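## Task

Remove the cardboard box from the closet and set it down on the desk so it rests there without the robot holding it. The robot must not tip over or be left leaning.

## Robot and tools

Robot: a Hello Robot Stretch 4 with one arm. It has an omni-wheel base, a lift sliding on a mast, an arm that telescopes forward, a three-joint wrist and a two-finger gripper. It stands about 1.6 m tall, and the base rim lies within 0.23 m of the base origin. Cameras: head_camera, head_left_camera, head_right_camera (all on the head) and wrist_camera. Loose objects may occasionally get nudged by something else.

Frames: the base frame has its origin on the floor below the base centre, with x ahead, y to the left and z up. hand_pose is reported in this frame and marks a point between the open fingertips; with all wrist joints at zero its axes line up with the base frame. The printed value may be slightly off. The odometry frame is the base frame as it was when the scene began.

execute_actions(actions, cameras). actions is a list holding exactly one action, or empty to just read state and images. An action contains "base", "joints" or both, plus optional "pace" and "contact_limits"; alternatively it is {"end_of_arm": "enable_torque"} alone, which re-powers any wrist or gripper motor that shut off, holding it in place. All motions in one action begin together and may finish at different times; none runs beyond 15 s.
- base: one command only, an offset from where the base last reported itself. translate_m: straight drive in metres, forward positive, -2 to 2. strafe_m: sideways in metres, left positive, -2 to 2. rotate_rad: turn in place in radians, counter-clockwise (left) positive, -3.2 to 3.2.
- joints: absolute targets keyed by name. lift_m 0 to 1.2 (tolerance ±0.004); arm_m extension 0 to 0.55 (±0.004); wrist_yaw_rad -1.134 to 4.276 (±0.02; 0 points ahead, positive swings left, 3.14 stows it backward, above 3.4 the arm may obstruct); wrist_pitch_rad -1.117 to 4.259 (±0.05; 0 level, 1.57 pointing down); wrist_roll_rad -1.117 to 4.259 (±0.02; 0 puts the fingers level, positive turns clockwise when viewed from behind); gripper_m fingertip gap in metres, -0.038 to 0.141 (±0.004; negative means the tips press together). Out-of-range joint targets get clipped and reported; any other bad value or unknown key rejects the whole call and nothing moves.
- pace: "slow", "default", "fast", "max"; base speed tops out at 0.1/0.3/0.4/0.6 m/s and turning at 1/2/3/4 rad/s. With lift_m above 0.2, speeds are reduced further, down to 0.3 m/s and 1 rad/s at full height.
- contact_limits: only arm_m, 0 (gentlest) to 0.75 (firmest), default 0.5; the arm halts when it pushes harder.
- cameras: list of names or "all"; omitted or null means all; [] means none.
A joint or the base left out of an action may keep driving toward its previous target without it being visible in the statuses. If a result reports a stop, any later execute_actions, wait or finished_scene calls in that same reply are skipped.

wait(seconds): 0 to 10; commands nothing and returns state and images. zoom_image(camera, region): region [x0, y0, x1, y1] in pixels of that camera's latest full image, top-left origin, at most 504x504. finished_scene(scene): ends the current scene by number after the last command has settled; irreversible, and it reports whether the goal was met and gives the next task. Replying without any tool call ends everything. After resuming from a summary, send an empty execute_actions first to learn the scene and task.

Result lines: lidar_m has 12 distances in metres, one per 30-degree sector, starting straight ahead and going counter-clockwise (4th left, 7th behind, 10th right); "-" means nothing seen or closer than 0.25 m. It senses from about 0.15 m up to robot height, so tabletops show, but glass, thin legs and much behind the robot may be missed. wrist_depth_mm is a 7x7 grid of median depths, 100 to 2000 mm, top-left first, and includes the robot's own body. base_odometry counts wheel rotation only, so slip shows as motion; heading runs -3.142 to 3.142. If turned_by_wheels and turned_by_imu disagree by more than about 0.1 rad, the base likely hit something or slid. base_tilt is in degrees, forward and right positive, with a fixed bias up to about 1.5. motor_effort is percent of maximum, with the peak of the last action in brackets; wheel efforts are positive for a rightward turn. Statuses: "done"; "off_target" (resting short, maybe still pushing); "contact_stop_at_<key>" (blocked; lift, arm or wheels go slack, so a lift can sag and a base can roll); "limit_stop_at_<name>", including tilt over 6 degrees (lift, arm, wheels go slack until it levels) and own_body (self-collision guard; moving away is allowed); "time_out"; "torque_fault" (a wrist or gripper motor maxed out and went limp until enable_torque). on_its_own lists unrequested behaviour; "held at" there is a held target, not a position.

Gripping: command a gap below the object's width; a smaller value grips harder and pulls the object toward the wrist by up to a third of the shortfall. A firm hold shows as a clear gripper_m effort change when the command is 0 or higher; the reading and "done" do not prove a grasp. Stuck fingertips on a surface: raise the lift. To unfold at the start, send lift_m 0.4 with wrist_yaw_rad 0.

Avoid: driving or turning with over 1 kg held and arm_m above 0.2, especially fast; hard or high pushes and pulls; pressing the gripper into things with base or arm moves; tilted-up plus rolled wrist poses (pitch below -0.2 with roll below -0.4 or above 4); dropping, slamming or knocking objects over. Sim time keeps running while the reply is being composed, and the robot holds its last command meanwhile. Shorter robot motion time is better.

Each tool is called after "Call:" as name([rows], argument=value, ...), one row to a line, values as JSON.

## Session

Call:
execute_actions(actions=[])

Scene clock: 0.00 s.
base_odometry: x=+0.000 y=+0.000 heading=+0.000 (m, m, rad; odometry frame)
turned_by_wheels: +0.000 (rad since the last result)
turned_by_imu: +0.000 (rad since the last result)
base_tilt: forward=-0.8 right=+0.1 (deg)
lidar_m: 1.58 1.51 1.59 2.36 2.25 2.34 2.64 1.73 1.77 1.57 1.47 1.53
base_status: not commanded
joint_positions: lift_m=+0.234 arm_m=-0.002 wrist_yaw_rad=+3.159 wrist_pitch_rad=+0.005 wrist_roll_rad=-0.002 gripper_m=+0.057
joint_status: not commanded
motor_effort: lift_m=+18 arm_m=+0 wrist_yaw_rad=+0 wrist_pitch_rad=-6 wrist_roll_rad=+1 gripper_m=-2 wheel_0=+0 wheel_1=+0 wheel_2=+0 (%)
hand_pose: x=-0.1214 y=+0.0823 z=+0.4106 quat_wxyz=(-0.009, -0.003, -0.001, +1.000) (m; base frame)
wrist_depth_mm: - 141 257 - - - - / - 115 139 - - - - / - 110 138 - - - - / - 119 149 - - - - / 139 138 - - - - - / 220 - 1576 1921 211 1708 1618 / 216 1281 1042 1160 1098 1025 1078
pictures: head_camera, head_left_camera, head_right_camera, wrist_camera
Images, in order (width x height): head_camera 420x560, head_left_camera 420x672, head_right_camera 420x672, wrist_camera 616x392.

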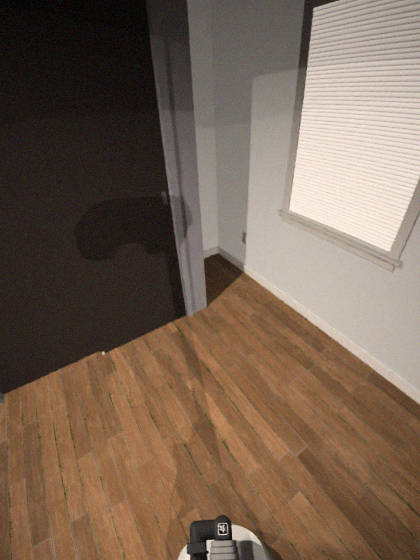

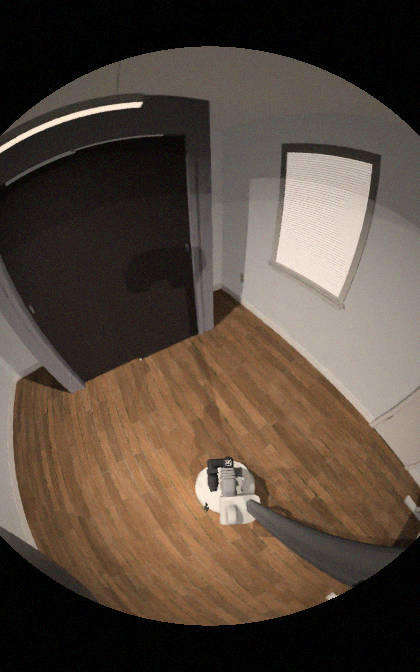

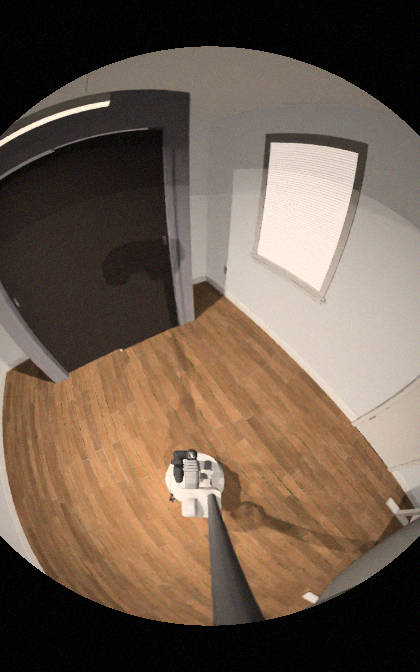

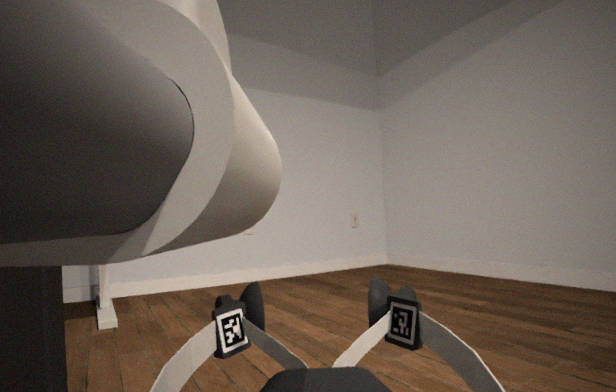

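Call:
execute_actions([
  {"base":{"rotate_rad":-2.4},"joints":{"lift_m":0.4,"wrist_yaw_rad":0}},
])

Call:
zoom_image(camera="head_left_camera", region=[0,100,420,500])

Scene clock: 3.60 s.
base_odometry: x=+0.000 y=+0.000 heading=-2.400 (m, m, rad; odometry frame)
turned_by_wheels: -2.400 (rad since the last result)
turned_by_imu: -2.408 (rad since the last result)
base_tilt: forward=-0.8 right=+0.0 (deg)
lidar_m: 1.73 1.78 1.50 1.49 1.64 1.52 1.50 1.69 2.28 2.27 2.54 1.73
base_status: done
joint_positions: lift_m=+0.400 arm_m=-0.002 wrist_yaw_rad=+0.000 wrist_pitch_rad=+0.005 wrist_roll_rad=-0.002 gripper_m=+0.057
joint_status: all done
motor_effort: lift_m=+19(23) arm_m=-1(1) wrist_yaw_rad=-1(9) wrist_pitch_rad=-6(7) wrist_roll_rad=+1(1) gripper_m=-3(3) wheel_0=+1(4) wheel_1=+0(7) wheel_2=+1(10) (%)
hand_pose: x=+0.4571 y=-0.0873 z=+0.5766 quat_wxyz=(+1.000, -0.001, +0.003, +0.000) (m; base frame)
wrist_depth_mm: 1756 - - - - - - / 1756 - - - - - - / 1708 - - - - - - / 1661 - - - - - - / 1708 - - - - - - / 1661 - - - 211 - - / 1618 1661 1397 1499 1464 1397 1464
pictures: head_camera, head_left_camera, head_right_camera, wrist_camera
camera_calibration (this result's frames):
wrist_camera: T_world_to_cam=[[0.0165984, -0.998671, -0.04879, -0.0586811], [0.0565498, 0.0496562, -0.997164, 0.621901], [0.998262, 0.0137923, 0.0572988, -0.268756], [0, 0, 0, 1]] pos_world=[0.234094, -0.0857776, 0.632674]
Images, in order (width x height): head_camera 420x560, head_left_camera 420x672, head_right_camera 420x672, wrist_camera 616x392.

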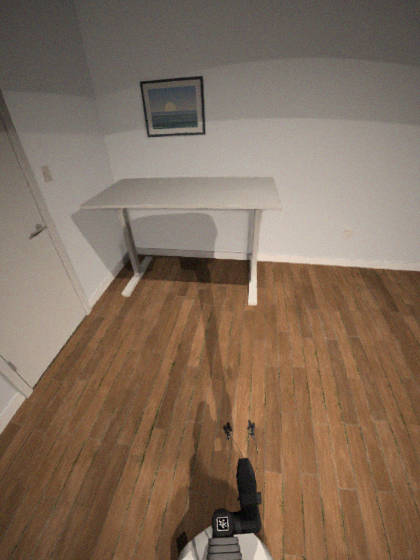

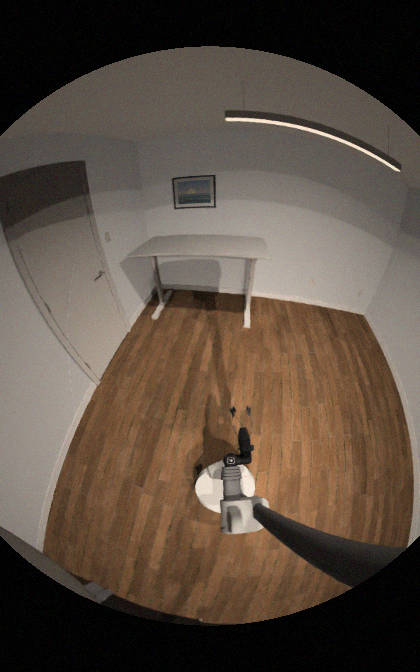

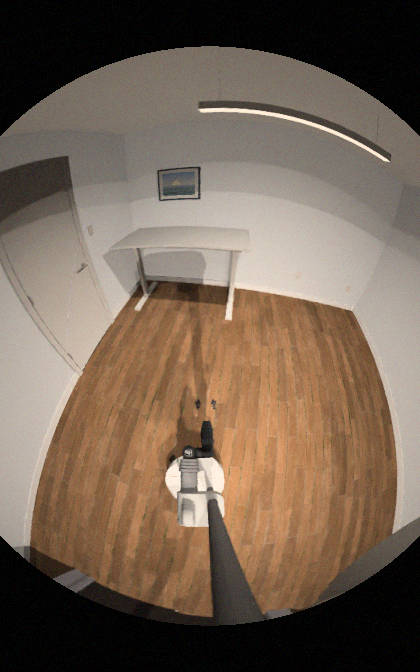

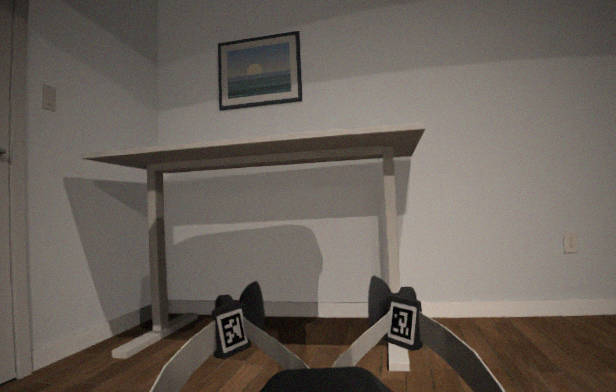

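Region (0, 100, 420, 500) of head_left_camera's 420x672 image, scaled by 1.200, with more detail than that image has; it fills the top 480 rows of this view, and the rest is white.

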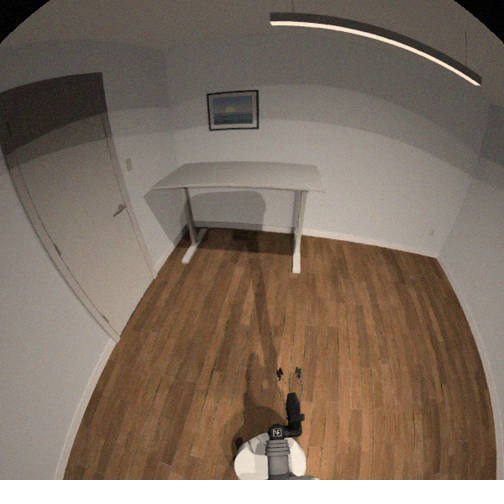

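Call:
execute_actions([
  {"base":{"rotate_rad":2.94},"joints":{"lift_m":0.75,"gripper_m":0.0}},
])

Call:
execute_actions([
  {"base":{"translate_m":0.6}},
])

Scene clock: 10.73 s.
base_odometry: x=+0.000 y=+0.000 heading=+0.540 (m, m, rad; odometry frame)
turned_by_wheels: +2.940 (rad since the last result)
turned_by_imu: +2.952 (rad since the last result)
base_tilt: forward=-0.8 right=+0.1 (deg)
lidar_m: 1.50 1.62 2.36 2.24 2.35 2.65 2.06 1.79 1.56 1.48 1.50 1.58
base_status: done
joint_positions: lift_m=+0.750 arm_m=-0.002 wrist_yaw_rad=+0.000 wrist_pitch_rad=+0.005 wrist_roll_rad=-0.002 gripper_m=+0.000
joint_status: all done
motor_effort: lift_m=+20(16) arm_m=-1(1) wrist_yaw_rad=+0(1) wrist_pitch_rad=-7(7) wrist_roll_rad=+2(2) gripper_m=-12(10) wheel_0=-2(9) wheel_1=-2(8) wheel_2=-2(11) (%)
hand_pose: x=+0.4571 y=-0.0874 z=+0.9265 quat_wxyz=(+1.000, -0.001, +0.003, +0.000) (m; base frame)
wrist_depth_mm: 1336 1336 1366 1281 1308 1255 - / 1336 1336 1366 1308 1281 1255 - / 1336 1366 1336 1308 1308 1255 1983 / 1281 1336 1336 1281 1281 1255 1983 / 1308 1366 1336 1255 1255 1255 1921 / 1281 1308 1281 205 1229 1255 1921 / 1281 1308 180 183 177 1229 1983
pictures: head_camera, head_left_camera, head_right_camera, wrist_camera
camera_calibration (this result's frames):
wrist_camera: T_world_to_cam=[[0.0165122, -0.998672, -0.0487913, -0.0415929], [0.0565544, 0.0496527, -0.997164, 0.970826], [0.998263, 0.013706, 0.0572992, -0.288818], [0, 0, 0, 1]] pos_world=[0.234099, -0.0857833, 0.982593]
Images, in order (width x height): head_camera 420x560, head_left_camera 420x672, head_right_camera 420x672, wrist_camera 616x392.

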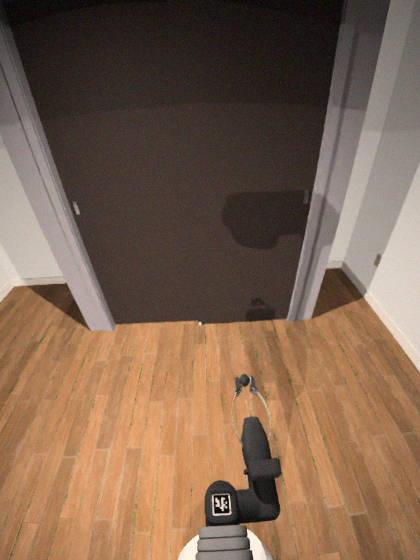

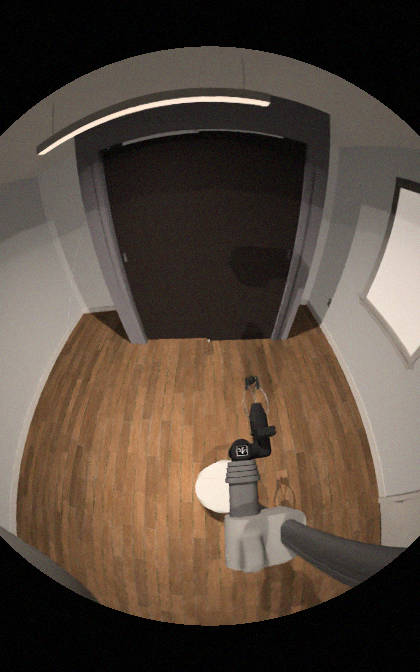

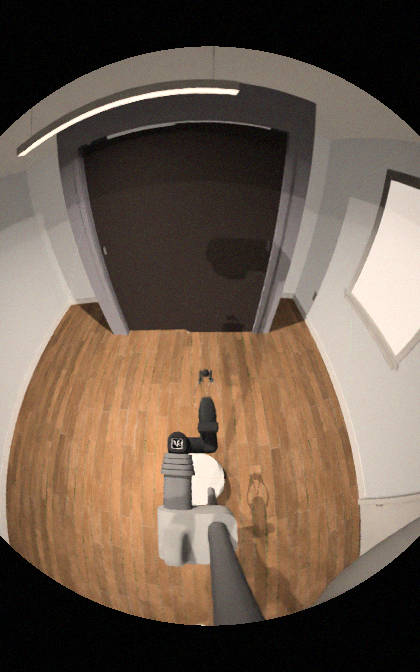

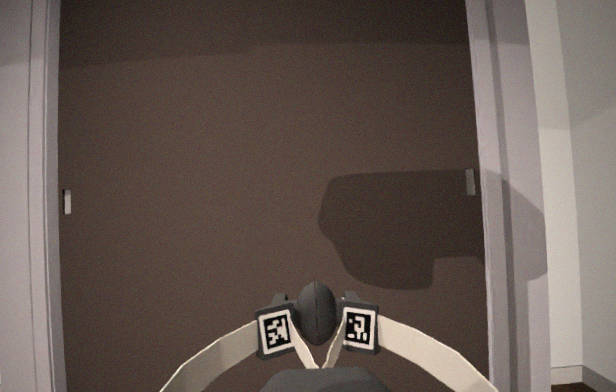

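Scene clock: 14.20 s.
base_odometry: x=+0.515 y=+0.308 heading=+0.540 (m, m, rad; odometry frame)
turned_by_wheels: +0.000 (rad since the last result)
turned_by_imu: -0.001 (rad since the last result)
base_tilt: forward=-0.8 right=+0.2 (deg)
lidar_m: 0.90 1.00 1.24 2.26 2.36 3.22 3.15 2.10 1.56 1.44 1.50 0.95
base_status: done
joint_positions: lift_m=+0.750 arm_m=-0.002 wrist_yaw_rad=+0.000 wrist_pitch_rad=+0.005 wrist_roll_rad=-0.002 gripper_m=+0.000
joint_status: not commanded
motor_effort: lift_m=+20(20) arm_m=-1(1) wrist_yaw_rad=+1(0) wrist_pitch_rad=-8(7) wrist_roll_rad=+1(1) gripper_m=-6(6) wheel_0=+0(2) wheel_1=+0(6) wheel_2=-1(12) (%)
hand_pose: x=+0.4571 y=-0.0874 z=+0.9265 quat_wxyz=(+1.000, -0.001, +0.003, +0.000) (m; base frame)
wrist_depth_mm: 759 750 699 707 691 691 691 / 750 750 691 691 691 691 691 / 750 741 683 683 683 691 683 / 741 732 691 683 676 683 683 / 741 732 676 676 676 676 676 / 732 723 676 205 668 668 668 / 732 715 179 182 176 668 661
pictures: head_camera, head_left_camera, head_right_camera, wrist_camera
camera_calibration (this result's frames):
wrist_camera: T_world_to_cam=[[0.016367, -0.998675, -0.0487914, -0.0415678], [0.0565613, 0.0496446, -0.997164, 0.970837], [0.998265, 0.0135609, 0.0572989, -0.288819], [0, 0, 0, 1]] pos_world=[0.234086, -0.0857928, 0.982605]
Images, in order (width x height): head_camera 420x560, head_left_camera 420x672, head_right_camera 420x672, wrist_camera 616x392.

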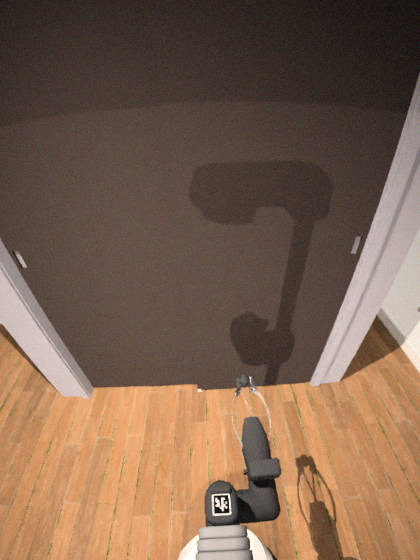

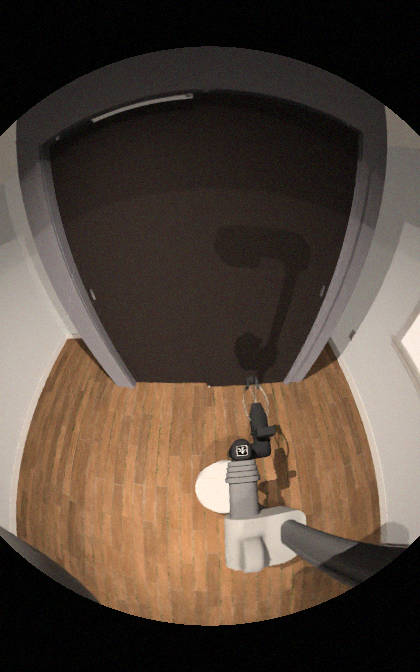

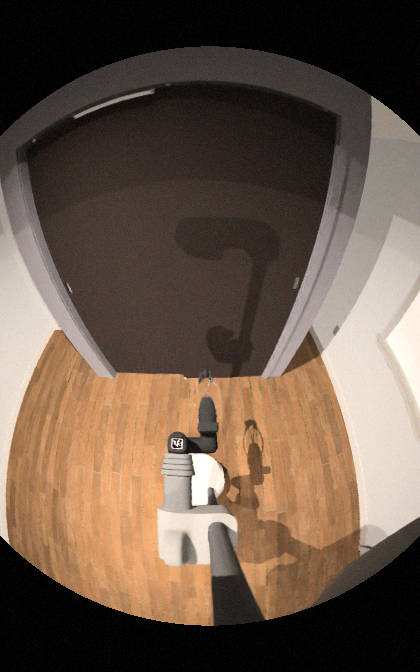

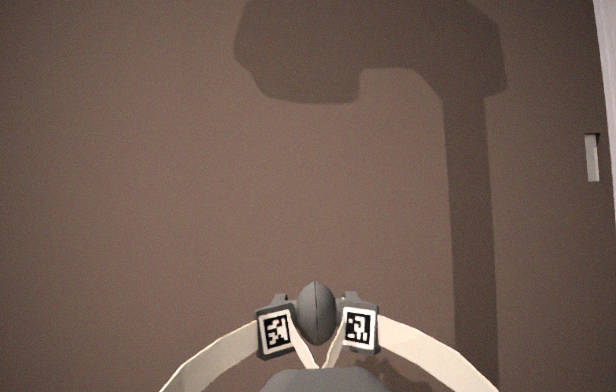

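Call:
execute_actions([
  {"base":{"strafe_m":-0.55},"joints":{"lift_m":0.91,"arm_m":0.3}},
], cameras=["wrist_camera","head_camera"])

Scene clock: 20.70 s.
base_odometry: x=+0.797 y=-0.163 heading=+0.540 (m, m, rad; odometry frame)
turned_by_wheels: +0.000 (rad since the last result)
turned_by_imu: +0.000 (rad since the last result)
base_tilt: forward=-0.8 right=+0.0 (deg)
lidar_m: 0.87 0.96 1.37 2.81 2.92 3.24 3.16 1.37 0.98 0.89 0.93 0.92
base_status: done
joint_positions: lift_m=+0.910 arm_m=+0.299 wrist_yaw_rad=+0.000 wrist_pitch_rad=+0.005 wrist_roll_rad=-0.002 gripper_m=+0.000
joint_status: all done
motor_effort: lift_m=+20(22) arm_m=+7(6) wrist_yaw_rad=+1(1) wrist_pitch_rad=-7(9) wrist_roll_rad=+1(2) gripper_m=-5(10) wheel_0=+0(8) wheel_1=+0(9) wheel_2=-1(0) (%)
hand_pose: x=+0.7582 y=-0.0874 z=+1.0866 quat_wxyz=(+1.000, -0.001, +0.003, +0.000) (m; base frame)
wrist_depth_mm: 402 399 399 394 375 377 1098 / 399 394 394 392 375 375 1098 / 394 394 394 392 373 373 1098 / 392 394 387 389 370 370 1098 / 389 387 387 387 370 368 1098 / 387 387 387 205 364 366 1078 / 384 384 180 184 177 362 1078
pictures: head_camera, wrist_camera
camera_calibration (this result's frames):
wrist_camera: T_world_to_cam=[[0.0164301, -0.998674, -0.0487891, -0.0387216], [0.0567066, 0.0496479, -0.997156, 1.11328], [0.998256, 0.0136167, 0.0574471, -0.598741], [0, 0, 0, 1]] pos_world=[0.535202, -0.0857892, 1.14262]
Images, in order (width x height): head_camera 420x560, wrist_camera 616x392.

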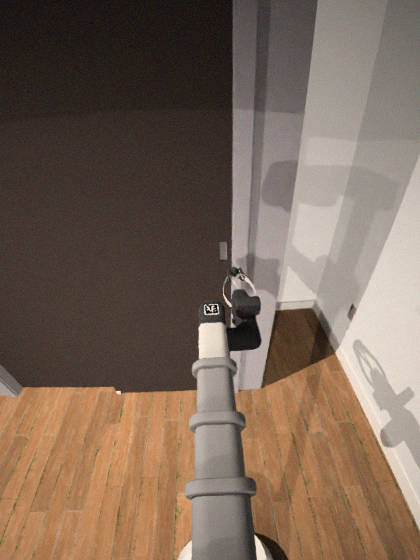

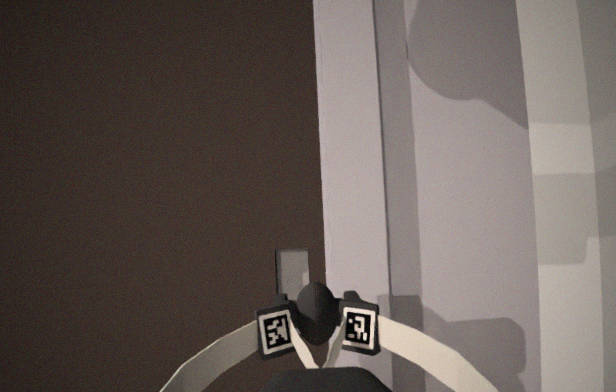

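Call:
execute_actions([
  {"base":{"strafe_m":0.022},"joints":{"arm_m":0.42}},
], cameras=["wrist_camera"])

Call:
execute_actions([
  {"joints":{"arm_m":0.52},"contact_limits":{"arm_m":0.15},"pace":"slow"},
], cameras=["wrist_camera"])

Scene clock: 24.30 s.
base_odometry: x=+0.786 y=-0.144 heading=+0.540 (m, m, rad; odometry frame)
turned_by_wheels: +0.000 (rad since the last result)
turned_by_imu: +0.001 (rad since the last result)
base_tilt: forward=-0.8 right=+0.1 (deg)
lidar_m: 0.90 0.96 1.35 2.79 2.90 3.26 2.73 1.37 1.00 0.91 0.95 0.95
base_status: done
joint_positions: lift_m=+0.910 arm_m=+0.419 wrist_yaw_rad=+0.000 wrist_pitch_rad=+0.005 wrist_roll_rad=-0.002 gripper_m=+0.000
joint_status: all done
motor_effort: lift_m=+20(20) arm_m=+7(8) wrist_yaw_rad=+0(1) wrist_pitch_rad=-6(6) wrist_roll_rad=+2(1) gripper_m=-7(5) wheel_0=+1(10) wheel_1=-1(9) wheel_2=+0(0) (%)
hand_pose: x=+0.8782 y=-0.0874 z=+1.0866 quat_wxyz=(+1.000, -0.001, +0.003, +0.000) (m; base frame)
wrist_depth_mm: 276 276 274 272 241 255 255 / 274 273 272 271 240 253 252 / 273 271 272 271 239 251 251 / 272 272 270 270 237 250 249 / 270 268 268 267 236 248 248 / 267 267 266 205 235 247 247 / 266 265 180 182 176 246 245
pictures: wrist_camera
camera_calibration (this result's frames):
wrist_camera: T_world_to_cam=[[0.0164394, -0.998674, -0.048789, -0.0406988], [0.056706, 0.0496483, -0.997156, 1.10647], [0.998256, 0.013626, 0.057447, -0.718537], [0, 0, 0, 1]] pos_world=[0.655209, -0.0857886, 1.14262]
Images, in order (width x height): wrist_camera 616x392.

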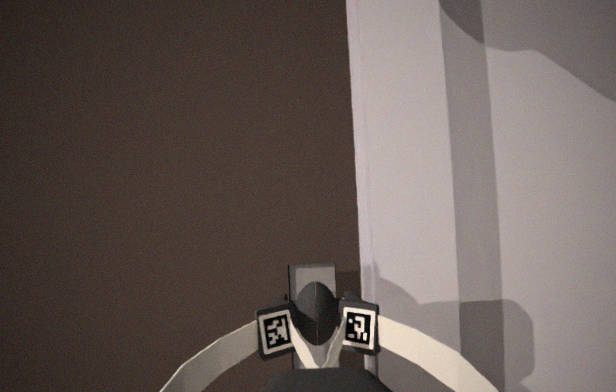

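Scene clock: 25.80 s.
base_odometry: x=+0.786 y=-0.145 heading=+0.539 (m, m, rad; odometry frame)
turned_by_wheels: -0.001 (rad since the last result)
turned_by_imu: +0.004 (rad since the last result)
base_tilt: forward=-0.9 right=+0.0 (deg)
lidar_m: 0.90 0.94 1.35 2.79 2.90 3.23 3.16 1.40 0.99 0.90 0.95 0.94
base_status: not commanded
joint_positions: lift_m=+0.910 arm_m=+0.461 wrist_yaw_rad=-0.009 wrist_pitch_rad=+0.004 wrist_roll_rad=-0.002 gripper_m=+0.000
joint_status: arm_m contact_stop (moved +0.042 of +0.101)
on_its_own: arm_m is slack since a contact_stop (your +0.520 is given up); wrist_yaw_rad is at rest, and its effort (+26) is outside its rest range (-13 to +13)
motor_effort: lift_m=+19(20) arm_m=+0(23) wrist_yaw_rad=+26(39) wrist_pitch_rad=-3(9) wrist_roll_rad=+1(2) gripper_m=-8(5) wheel_0=-3(3) wheel_1=-1(3) wheel_2=-9(11) (%)
contact_limits: arm_m 0.15
hand_pose: x=+0.9192 y=-0.0900 z=+1.0869 quat_wxyz=(+1.000, -0.001, +0.002, -0.005) (m; base frame)
wrist_depth_mm: 236 236 236 235 202 216 216 / 234 235 234 234 201 214 215 / 234 232 233 232 200 213 214 / 231 232 231 231 199 211 213 / 230 229 230 229 198 210 211 / 229 229 228 204 196 196 209 / 227 227 178 180 189 195 208
pictures: wrist_camera
camera_calibration (this result's frames):
wrist_camera: T_world_to_cam=[[0.00728237, -0.998783, -0.0487713, -0.0356204], [0.0582526, 0.0491135, -0.997093, 1.10309], [0.998275, 0.00442014, 0.0585394, -0.7614], [0, 0, 0, 1]] pos_world=[0.696088, -0.0863882, 1.14272]
Images, in order (width x height): wrist_camera 616x392.

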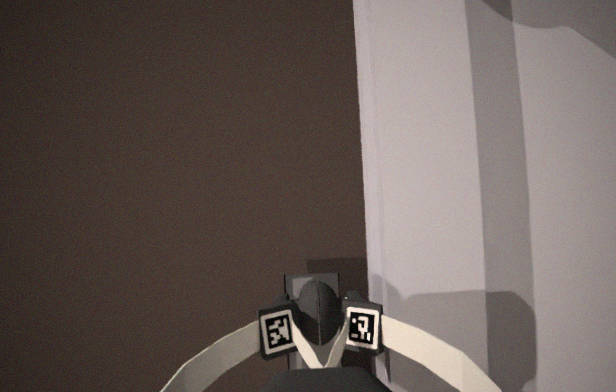

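Call:
execute_actions([
  {"base":{"strafe_m":0.08},"joints":{"arm_m":0.465},"pace":"slow"},
], cameras=["wrist_camera","head_camera"])

Scene clock: 28.70 s.
base_odometry: x=+0.745 y=-0.076 heading=+0.538 (m, m, rad; odometry frame)
turned_by_wheels: -0.001 (rad since the last result)
turned_by_imu: -0.058 (rad since the last result)
base_tilt: forward=-1.0 right=+0.2 (deg)
lidar_m: 0.90 0.93 1.29 2.72 2.79 3.32 3.15 1.55 1.07 0.96 1.00 0.94
base_status: done
joint_positions: lift_m=+0.910 arm_m=+0.463 wrist_yaw_rad=-0.018 wrist_pitch_rad=+0.005 wrist_roll_rad=-0.002 gripper_m=+0.000
joint_status: all done
on_its_own: wrist_yaw_rad is at rest, and its effort (+51) is outside its rest range (-13 to +13)
motor_effort: lift_m=+19(19) arm_m=+14(14) wrist_yaw_rad=+51(55) wrist_pitch_rad=-8(8) wrist_roll_rad=+2(2) gripper_m=-6(3) wheel_0=-2(11) wheel_1=+2(9) wheel_2=-16(16) (%)
hand_pose: x=+0.9203 y=-0.0925 z=+1.0865 quat_wxyz=(+1.000, -0.001, +0.003, -0.009) (m; base frame)
wrist_depth_mm: 224 227 230 235 205 222 225 / 223 226 229 232 205 221 224 / 221 224 228 231 203 219 223 / 220 224 227 229 202 203 220 / 218 221 224 229 201 202 218 / 217 220 223 205 198 201 217 / 216 219 167 177 183 199 216
pictures: head_camera, wrist_camera
camera_calibration (this result's frames):
wrist_camera: T_world_to_cam=[[-0.00116402, -0.998808, -0.0487929, -0.030261], [0.0573267, 0.048646, -0.99717, 1.10365], [0.998355, -0.00395786, 0.0572017, -0.761946], [0, 0, 0, 1]] pos_world=[0.697389, -0.0869286, 1.14263]
Images, in order (width x height): head_camera 420x560, wrist_camera 616x392.

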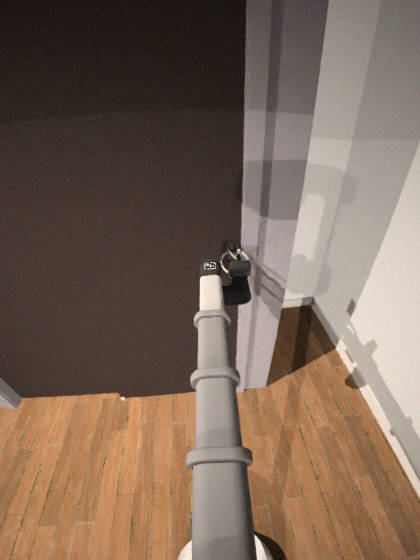

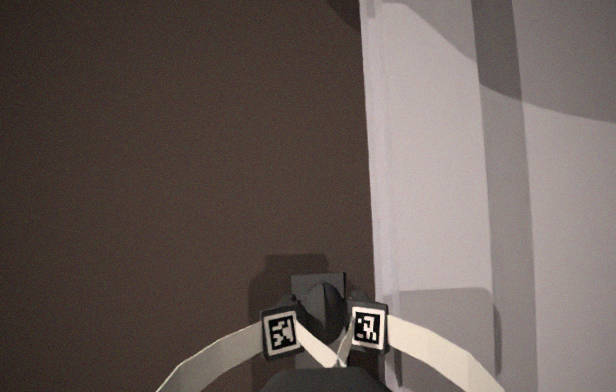

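Call:
execute_actions([
  {"base":{"strafe_m":-0.06},"joints":{"arm_m":0.1}},
], cameras=[])

Call:
execute_actions([
  {"base":{"rotate_rad":0.06}},
], cameras=[])

Call:
execute_actions([
  {"base":{"translate_m":0.3}},
], cameras=["wrist_camera","head_camera"])

Scene clock: 33.33 s.
base_odometry: x=+0.775 y=-0.128 heading=+0.537 (m, m, rad; odometry frame)
turned_by_wheels: +0.000 (rad since the last result)
turned_by_imu: +0.005 (rad since the last result)
base_tilt: forward=-0.8 right=+0.1 (deg)
lidar_m: 0.89 0.93 1.30 2.79 2.85 3.31 2.73 1.49 1.02 0.92 0.95 0.95
base_status: done
joint_positions: lift_m=+0.910 arm_m=+0.101 wrist_yaw_rad=+0.000 wrist_pitch_rad=+0.005 wrist_roll_rad=-0.002 gripper_m=+0.000
joint_status: all done
motor_effort: lift_m=+20(19) arm_m=-7(13) wrist_yaw_rad=+1(50) wrist_pitch_rad=-7(6) wrist_roll_rad=+2(1) gripper_m=-10(5) wheel_0=-2(7) wheel_1=-1(10) wheel_2=+0(16) (%)
hand_pose: x=+0.5606 y=-0.0874 z=+1.0865 quat_wxyz=(+1.000, -0.001, +0.003, +0.000) (m; base frame)
wrist_depth_mm: 580 591 585 580 591 1366 1160 / 580 580 591 580 585 1366 1182 / 580 580 585 574 574 1336 1182 / 569 580 580 574 574 1336 1205 / 569 574 574 580 569 1308 1205 / 564 569 574 205 569 1308 1205 / 564 569 179 182 177 1308 1229
pictures: none
No camera images: the call's "cameras" was empty. Leave "cameras" out to get every camera's image.

Scene clock: 33.97 s.
base_odometry: x=+0.775 y=-0.128 heading=+0.597 (m, m, rad; odometry frame)
turned_by_wheels: +0.060 (rad since the last result)
turned_by_imu: +0.060 (rad since the last result)
base_tilt: forward=-0.8 right=+0.1 (deg)
lidar_m: 0.87 0.95 1.35 2.79 2.90 3.25 3.15 1.39 1.00 0.91 0.96 0.92
base_status: done
joint_positions: lift_m=+0.910 arm_m=+0.101 wrist_yaw_rad=+0.000 wrist_pitch_rad=+0.005 wrist_roll_rad=-0.002 gripper_m=+0.000
joint_status: not commanded
motor_effort: lift_m=+19(20) arm_m=-7(7) wrist_yaw_rad=+1(0) wrist_pitch_rad=-6(8) wrist_roll_rad=+1(2) gripper_m=-9(7) wheel_0=-2(6) wheel_1=+1(6) wheel_2=-2(7) (%)
hand_pose: x=+0.5606 y=-0.0874 z=+1.0865 quat_wxyz=(+1.000, -0.001, +0.003, +0.000) (m; base frame)
wrist_depth_mm: 603 603 597 585 569 1308 1281 / 597 597 591 585 569 1281 1308 / 597 591 591 585 559 1281 1281 / 591 591 585 585 559 559 1308 / 591 585 585 580 559 559 1281 / 580 580 580 204 554 554 1255 / 580 574 180 182 176 549 1229
pictures: none
No camera images: the call's "cameras" was empty. Leave "cameras" out to get every camera's image.

Scene clock: 36.43 s.
base_odometry: x=+1.023 y=+0.041 heading=+0.597 (m, m, rad; odometry frame)
turned_by_wheels: +0.000 (rad since the last result)
turned_by_imu: +0.000 (rad since the last result)
base_tilt: forward=-0.8 right=+0.1 (deg)
lidar_m: 0.59 0.65 0.88 2.78 2.90 3.55 3.48 1.38 0.98 0.92 0.96 0.61
base_status: done
joint_positions: lift_m=+0.910 arm_m=+0.101 wrist_yaw_rad=+0.000 wrist_pitch_rad=+0.005 wrist_roll_rad=-0.002 gripper_m=+0.000
joint_status: not commanded
motor_effort: lift_m=+19(20) arm_m=-7(6) wrist_yaw_rad=+1(0) wrist_pitch_rad=-7(8) wrist_roll_rad=+0(1) gripper_m=-11(10) wheel_0=+2(5) wheel_1=+1(6) wheel_2=-1(12) (%)
hand_pose: x=+0.5606 y=-0.0874 z=+1.0865 quat_wxyz=(+1.000, -0.001, +0.003, +0.000) (m; base frame)
wrist_depth_mm: 293 290 290 287 255 267 266 / 290 289 289 285 253 266 265 / 290 286 286 283 252 264 264 / 287 287 283 283 250 262 260 / 286 285 282 282 250 260 262 / 283 282 281 206 248 259 259 / 282 281 180 182 177 257 257
pictures: head_camera, wrist_camera
camera_calibration (this result's frames):
wrist_camera: T_world_to_cam=[[0.0164179, -0.998674, -0.0487925, -0.0354654], [0.0564902, 0.0496476, -0.997168, 1.12459], [0.998268, 0.0136151, 0.0572304, -0.401184], [0, 0, 0, 1]] pos_world=[0.337543, -0.0857893, 1.14263]
Images, in order (width x height): head_camera 420x560, wrist_camera 616x392.

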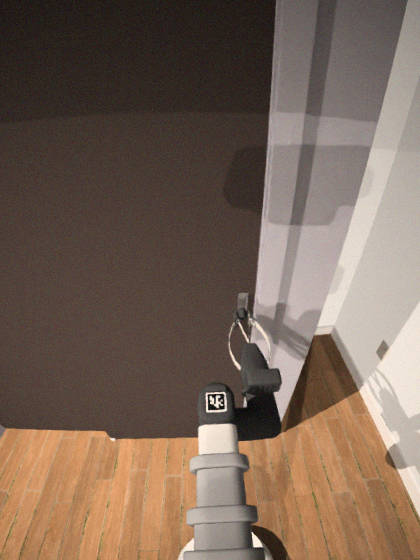

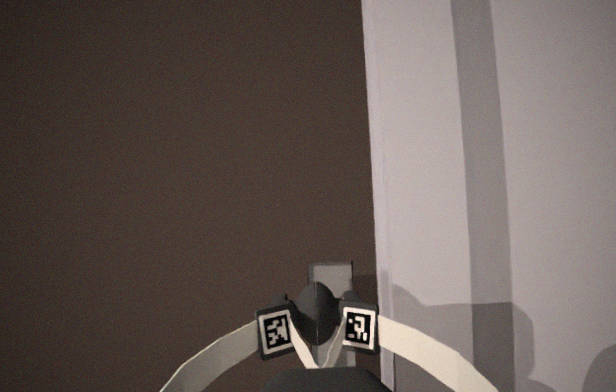

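Call:
execute_actions([
  {"base":{"strafe_m":-0.008},"joints":{"arm_m":0.2},"contact_limits":{"arm_m":0.2},"pace":"slow"},
], cameras=["wrist_camera"])

Call:
execute_actions([
  {"base":{"strafe_m":0.12},"pace":"slow"},
], cameras=["wrist_camera","head_camera"])

Scene clock: 40.27 s.
base_odometry: x=+1.028 y=+0.034 heading=+0.597 (m, m, rad; odometry frame)
turned_by_wheels: +0.000 (rad since the last result)
turned_by_imu: +0.010 (rad since the last result)
base_tilt: forward=-0.9 right=+0.2 (deg)
lidar_m: 0.60 0.65 0.89 2.79 2.90 3.54 3.02 1.37 0.96 0.90 0.96 0.59
base_status: done
joint_positions: lift_m=+0.910 arm_m=+0.156 wrist_yaw_rad=-0.009 wrist_pitch_rad=+0.004 wrist_roll_rad=-0.002 gripper_m=+0.000
joint_status: arm_m contact_stop (moved +0.055 of +0.099)
on_its_own: arm_m is slack since a contact_stop (your +0.200 is given up); wrist_yaw_rad is at rest, and its effort (+25) is outside its rest range (-13 to +13)
motor_effort: lift_m=+19(19) arm_m=+0(20) wrist_yaw_rad=+25(39) wrist_pitch_rad=-4(12) wrist_roll_rad=+1(2) gripper_m=-6(10) wheel_0=-1(7) wheel_1=+2(4) wheel_2=-5(11) (%)
contact_limits: arm_m 0.2
hand_pose: x=+0.6151 y=-0.0899 z=+1.0868 quat_wxyz=(+1.000, -0.001, +0.002, -0.004) (m; base frame)
wrist_depth_mm: 237 236 236 236 202 208 213 / 236 236 235 234 201 200 213 / 235 234 233 232 200 199 211 / 234 233 232 231 205 197 210 / 232 232 230 229 210 196 208 / 231 230 229 204 195 195 208 / 229 229 180 182 189 193 206
pictures: wrist_camera
camera_calibration (this result's frames):
wrist_camera: T_world_to_cam=[[0.00787934, -0.998779, -0.0487758, -0.0335961], [0.0579125, 0.0491513, -0.997111, 1.12094], [0.998291, 0.00503184, 0.0582291, -0.457498], [0, 0, 0, 1]] pos_world=[0.392064, -0.0863487, 1.1427]
Images, in order (width x height): wrist_camera 616x392.

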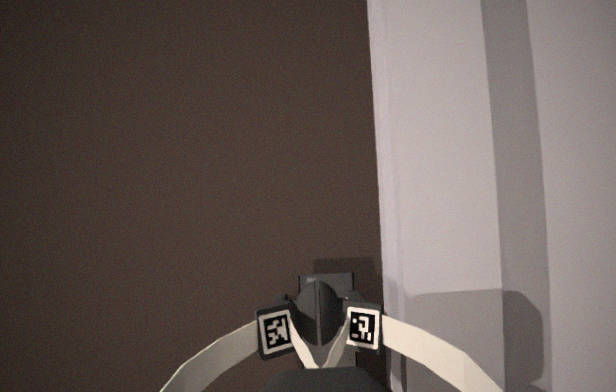

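not run: a stop came earlier in this reply.

Call:
execute_actions([
  {"base":{"strafe_m":0.12},"joints":{"arm_m":0.158},"pace":"slow"},
], cameras=["wrist_camera","head_camera"])

Scene clock: 43.47 s.
base_odometry: x=+0.960 y=+0.133 heading=+0.597 (m, m, rad; odometry frame)
turned_by_wheels: +0.000 (rad since the last result)
turned_by_imu: +0.000 (rad since the last result)
base_tilt: forward=-0.7 right=+0.0 (deg)
lidar_m: 0.61 0.63 0.89 2.67 2.80 3.56 3.08 1.53 1.07 1.03 1.08 0.64
base_status: done
joint_positions: lift_m=+0.910 arm_m=+0.157 wrist_yaw_rad=-0.002 wrist_pitch_rad=+0.005 wrist_roll_rad=-0.002 gripper_m=+0.000
joint_status: all done
motor_effort: lift_m=+19(19) arm_m=+7(9) wrist_yaw_rad=+5(27) wrist_pitch_rad=-5(4) wrist_roll_rad=+1(1) gripper_m=-7(8) wheel_0=-4(12) wheel_1=+2(6) wheel_2=-3(3) (%)
hand_pose: x=+0.6160 y=-0.0879 z=+1.0867 quat_wxyz=(+1.000, -0.001, +0.002, -0.001) (m; base frame)
wrist_depth_mm: 238 238 236 235 866 544 244 / 238 236 235 233 544 549 249 / 236 234 232 232 778 564 254 / 235 233 232 230 931 569 256 / 233 231 230 229 831 580 258 / 232 230 230 204 530 539 260 / 230 229 178 184 177 508 262
pictures: head_camera, wrist_camera
camera_calibration (this result's frames):
wrist_camera: T_world_to_cam=[[0.0145955, -0.998703, -0.0487813, -0.0357924], [0.0572391, 0.049541, -0.997131, 1.12117], [0.998254, 0.0117615, 0.0578879, -0.457361], [0, 0, 0, 1]] pos_world=[0.39291, -0.0859106, 1.14268]
Images, in order (width x height): head_camera 420x560, wrist_camera 616x392.

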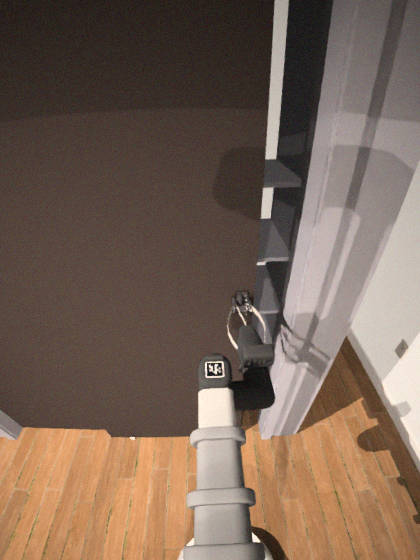

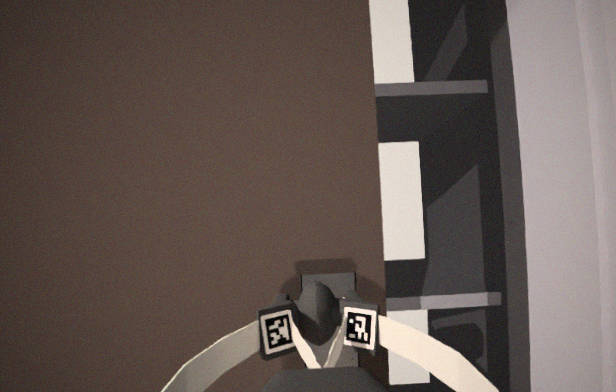

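It opens.

Call:
execute_actions([
  {"base":{"strafe_m":0.55},"joints":{"arm_m":0.16},"pace":"slow"},
])

Scene clock: 50.80 s.
base_odometry: x=+0.651 y=+0.588 heading=+0.596 (m, m, rad; odometry frame)
turned_by_wheels: +0.000 (rad since the last result)
turned_by_imu: -0.001 (rad since the last result)
base_tilt: forward=-0.9 right=+0.1 (deg)
lidar_m: 0.61 0.64 0.89 2.12 2.20 3.02 3.47 2.29 1.67 1.58 0.99 0.97
base_status: done
joint_positions: lift_m=+0.910 arm_m=+0.159 wrist_yaw_rad=+0.000 wrist_pitch_rad=+0.005 wrist_roll_rad=-0.002 gripper_m=+0.000
joint_status: all done
motor_effort: lift_m=+19(19) arm_m=+7(12) wrist_yaw_rad=+0(33) wrist_pitch_rad=-6(6) wrist_roll_rad=+1(2) gripper_m=-5(7) wheel_0=-1(13) wheel_1=+1(7) wheel_2=-3(3) (%)
hand_pose: x=+0.6182 y=-0.0875 z=+1.0867 quat_wxyz=(+1.000, -0.001, +0.002, +0.000) (m; base frame)
wrist_depth_mm: 240 238 237 236 946 960 946 / 239 237 236 234 603 621 627 / 237 236 235 233 788 931 946 / 236 234 234 231 931 931 931 / 235 234 231 230 854 931 891 / 233 231 229 205 530 917 917 / 231 230 180 182 176 917 904
pictures: head_camera, head_left_camera, head_right_camera, wrist_camera
camera_calibration (this result's frames):
wrist_camera: T_world_to_cam=[[0.0161101, -0.998679, -0.0487828, -0.0363206], [0.0570574, 0.0496279, -0.997137, 1.12112], [0.998241, 0.0132806, 0.0577815, -0.459326], [0, 0, 0, 1]] pos_world=[0.395135, -0.0858112, 1.14268]
Images, in order (width x height): head_camera 420x560, head_left_camera 420x672, head_right_camera 420x672, wrist_camera 616x392.

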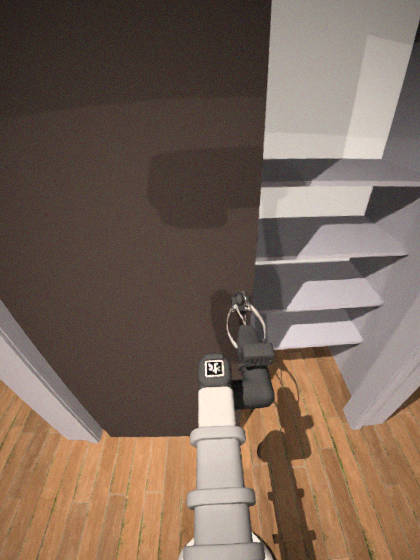

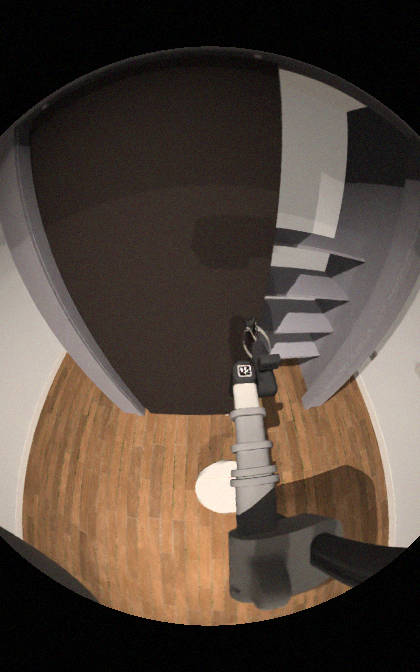

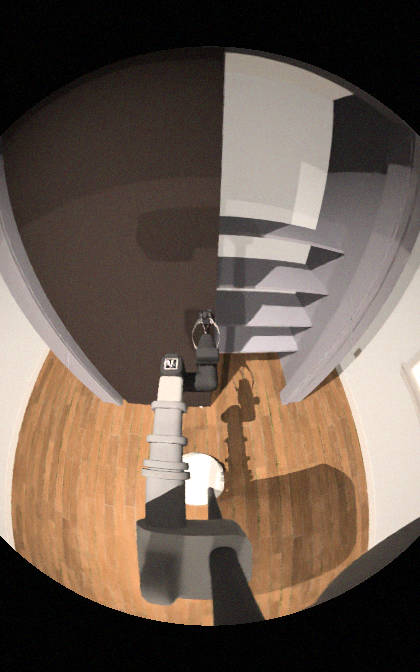

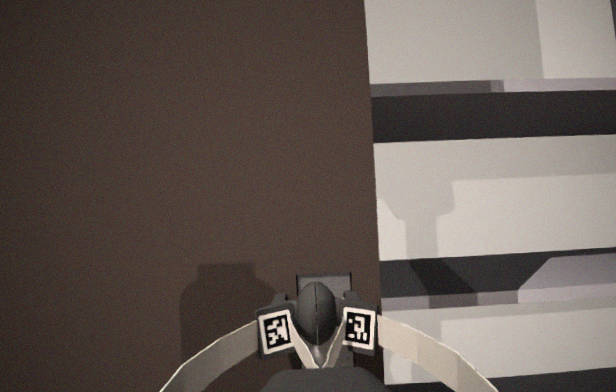

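Call:
execute_actions([
  {"joints":{"arm_m":0.0}},
], cameras=[])

Call:
execute_actions([
  {"base":{"strafe_m":-0.6},"joints":{"wrist_yaw_rad":0.9}},
])

Scene clock: 53.47 s.
base_odometry: x=+0.651 y=+0.588 heading=+0.596 (m, m, rad; odometry frame)
turned_by_wheels: +0.000 (rad since the last result)
turned_by_imu: +0.001 (rad since the last result)
base_tilt: forward=-0.8 right=+0.0 (deg)
lidar_m: 0.61 0.63 0.88 2.13 2.19 3.07 3.48 2.29 1.67 1.58 1.01 0.96
base_status: not commanded
joint_positions: lift_m=+0.910 arm_m=+0.001 wrist_yaw_rad=+0.000 wrist_pitch_rad=+0.005 wrist_roll_rad=-0.002 gripper_m=+0.000
joint_status: all done
motor_effort: lift_m=+19(19) arm_m=-7(9) wrist_yaw_rad=+0(1) wrist_pitch_rad=-6(7) wrist_roll_rad=+2(1) gripper_m=-9(7) wheel_0=-1(1) wheel_1=+1(1) wheel_2=-3(3) (%)
hand_pose: x=+0.4606 y=-0.0874 z=+1.0866 quat_wxyz=(+1.000, -0.001, +0.003, +0.000) (m; base frame)
wrist_depth_mm: 404 399 399 394 1098 1118 1118 / 399 397 394 392 1098 1118 1118 / 397 397 392 389 891 946 976 / 397 392 392 387 1098 1098 1098 / 389 389 387 387 1098 991 904 / 389 387 384 204 691 1098 1078 / 387 387 180 182 176 1008 991
pictures: none
No camera images: the call's "cameras" was empty. Leave "cameras" out to get every camera's image.

Scene clock: 56.80 s.
base_odometry: x=+0.988 y=+0.092 heading=+0.596 (m, m, rad; odometry frame)
turned_by_wheels: +0.000 (rad since the last result)
turned_by_imu: +0.000 (rad since the last result)
base_tilt: forward=-0.9 right=+0.1 (deg)
lidar_m: 0.76 0.77 0.89 2.72 2.82 3.54 3.50 1.45 1.02 0.98 1.02 0.63
base_status: done
joint_positions: lift_m=+0.910 arm_m=+0.001 wrist_yaw_rad=+0.900 wrist_pitch_rad=+0.005 wrist_roll_rad=-0.002 gripper_m=+0.000
joint_status: all done
motor_effort: lift_m=+19(19) arm_m=-7(7) wrist_yaw_rad=+2(6) wrist_pitch_rad=-6(7) wrist_roll_rad=+1(1) gripper_m=-7(8) wheel_0=+0(10) wheel_1=-1(8) wheel_2=+0(2) (%)
hand_pose: x=+0.4199 y=+0.1716 z=+1.0866 quat_wxyz=(+0.900, -0.002, +0.002, +0.435) (m; base frame)
wrist_depth_mm: - 1397 809 1576 1308 1078 917 / - 1430 809 654 1336 1078 878 / - 1430 809 654 1078 931 866 / - - 820 654 1366 1078 946 / - - 820 654 1160 991 878 / - - 831 205 1281 1078 891 / - - 180 182 176 1008 904
pictures: head_camera, head_left_camera, head_right_camera, wrist_camera
camera_calibration (this result's frames):
wrist_camera: T_world_to_cam=[[0.792347, -0.608117, -0.0487884, -0.16731], [-0.0036063, 0.0753016, -0.997154, 1.14061], [0.61006, 0.790268, 0.0574719, -0.234808], [0, 0, 0, 1]] pos_world=[0.279928, -0.00207192, 1.14269]
Images, in order (width x height): head_camera 420x560, head_left_camera 420x672, head_right_camera 420x672, wrist_camera 616x392.

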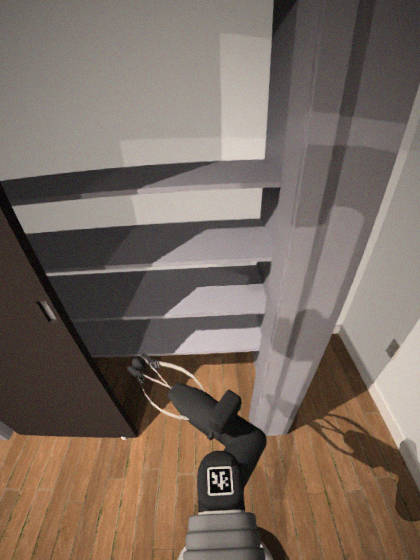

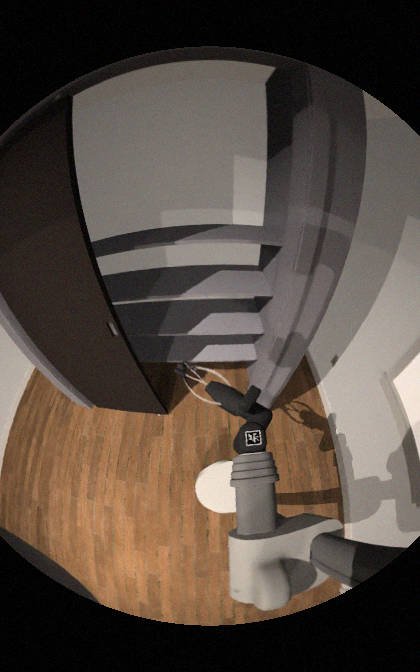

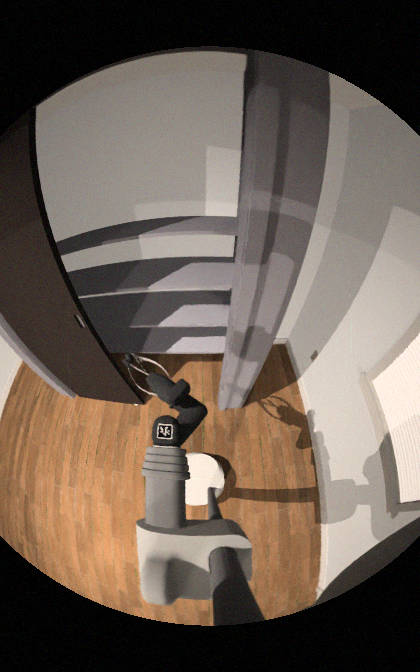

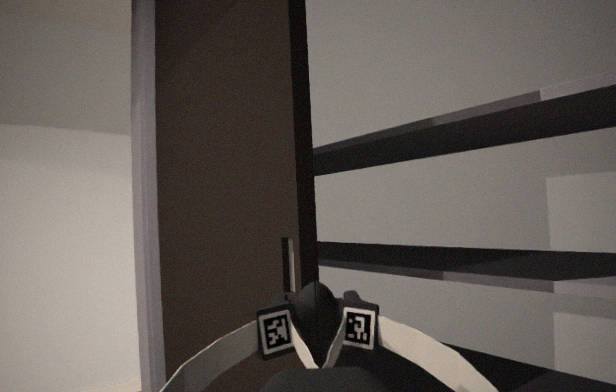

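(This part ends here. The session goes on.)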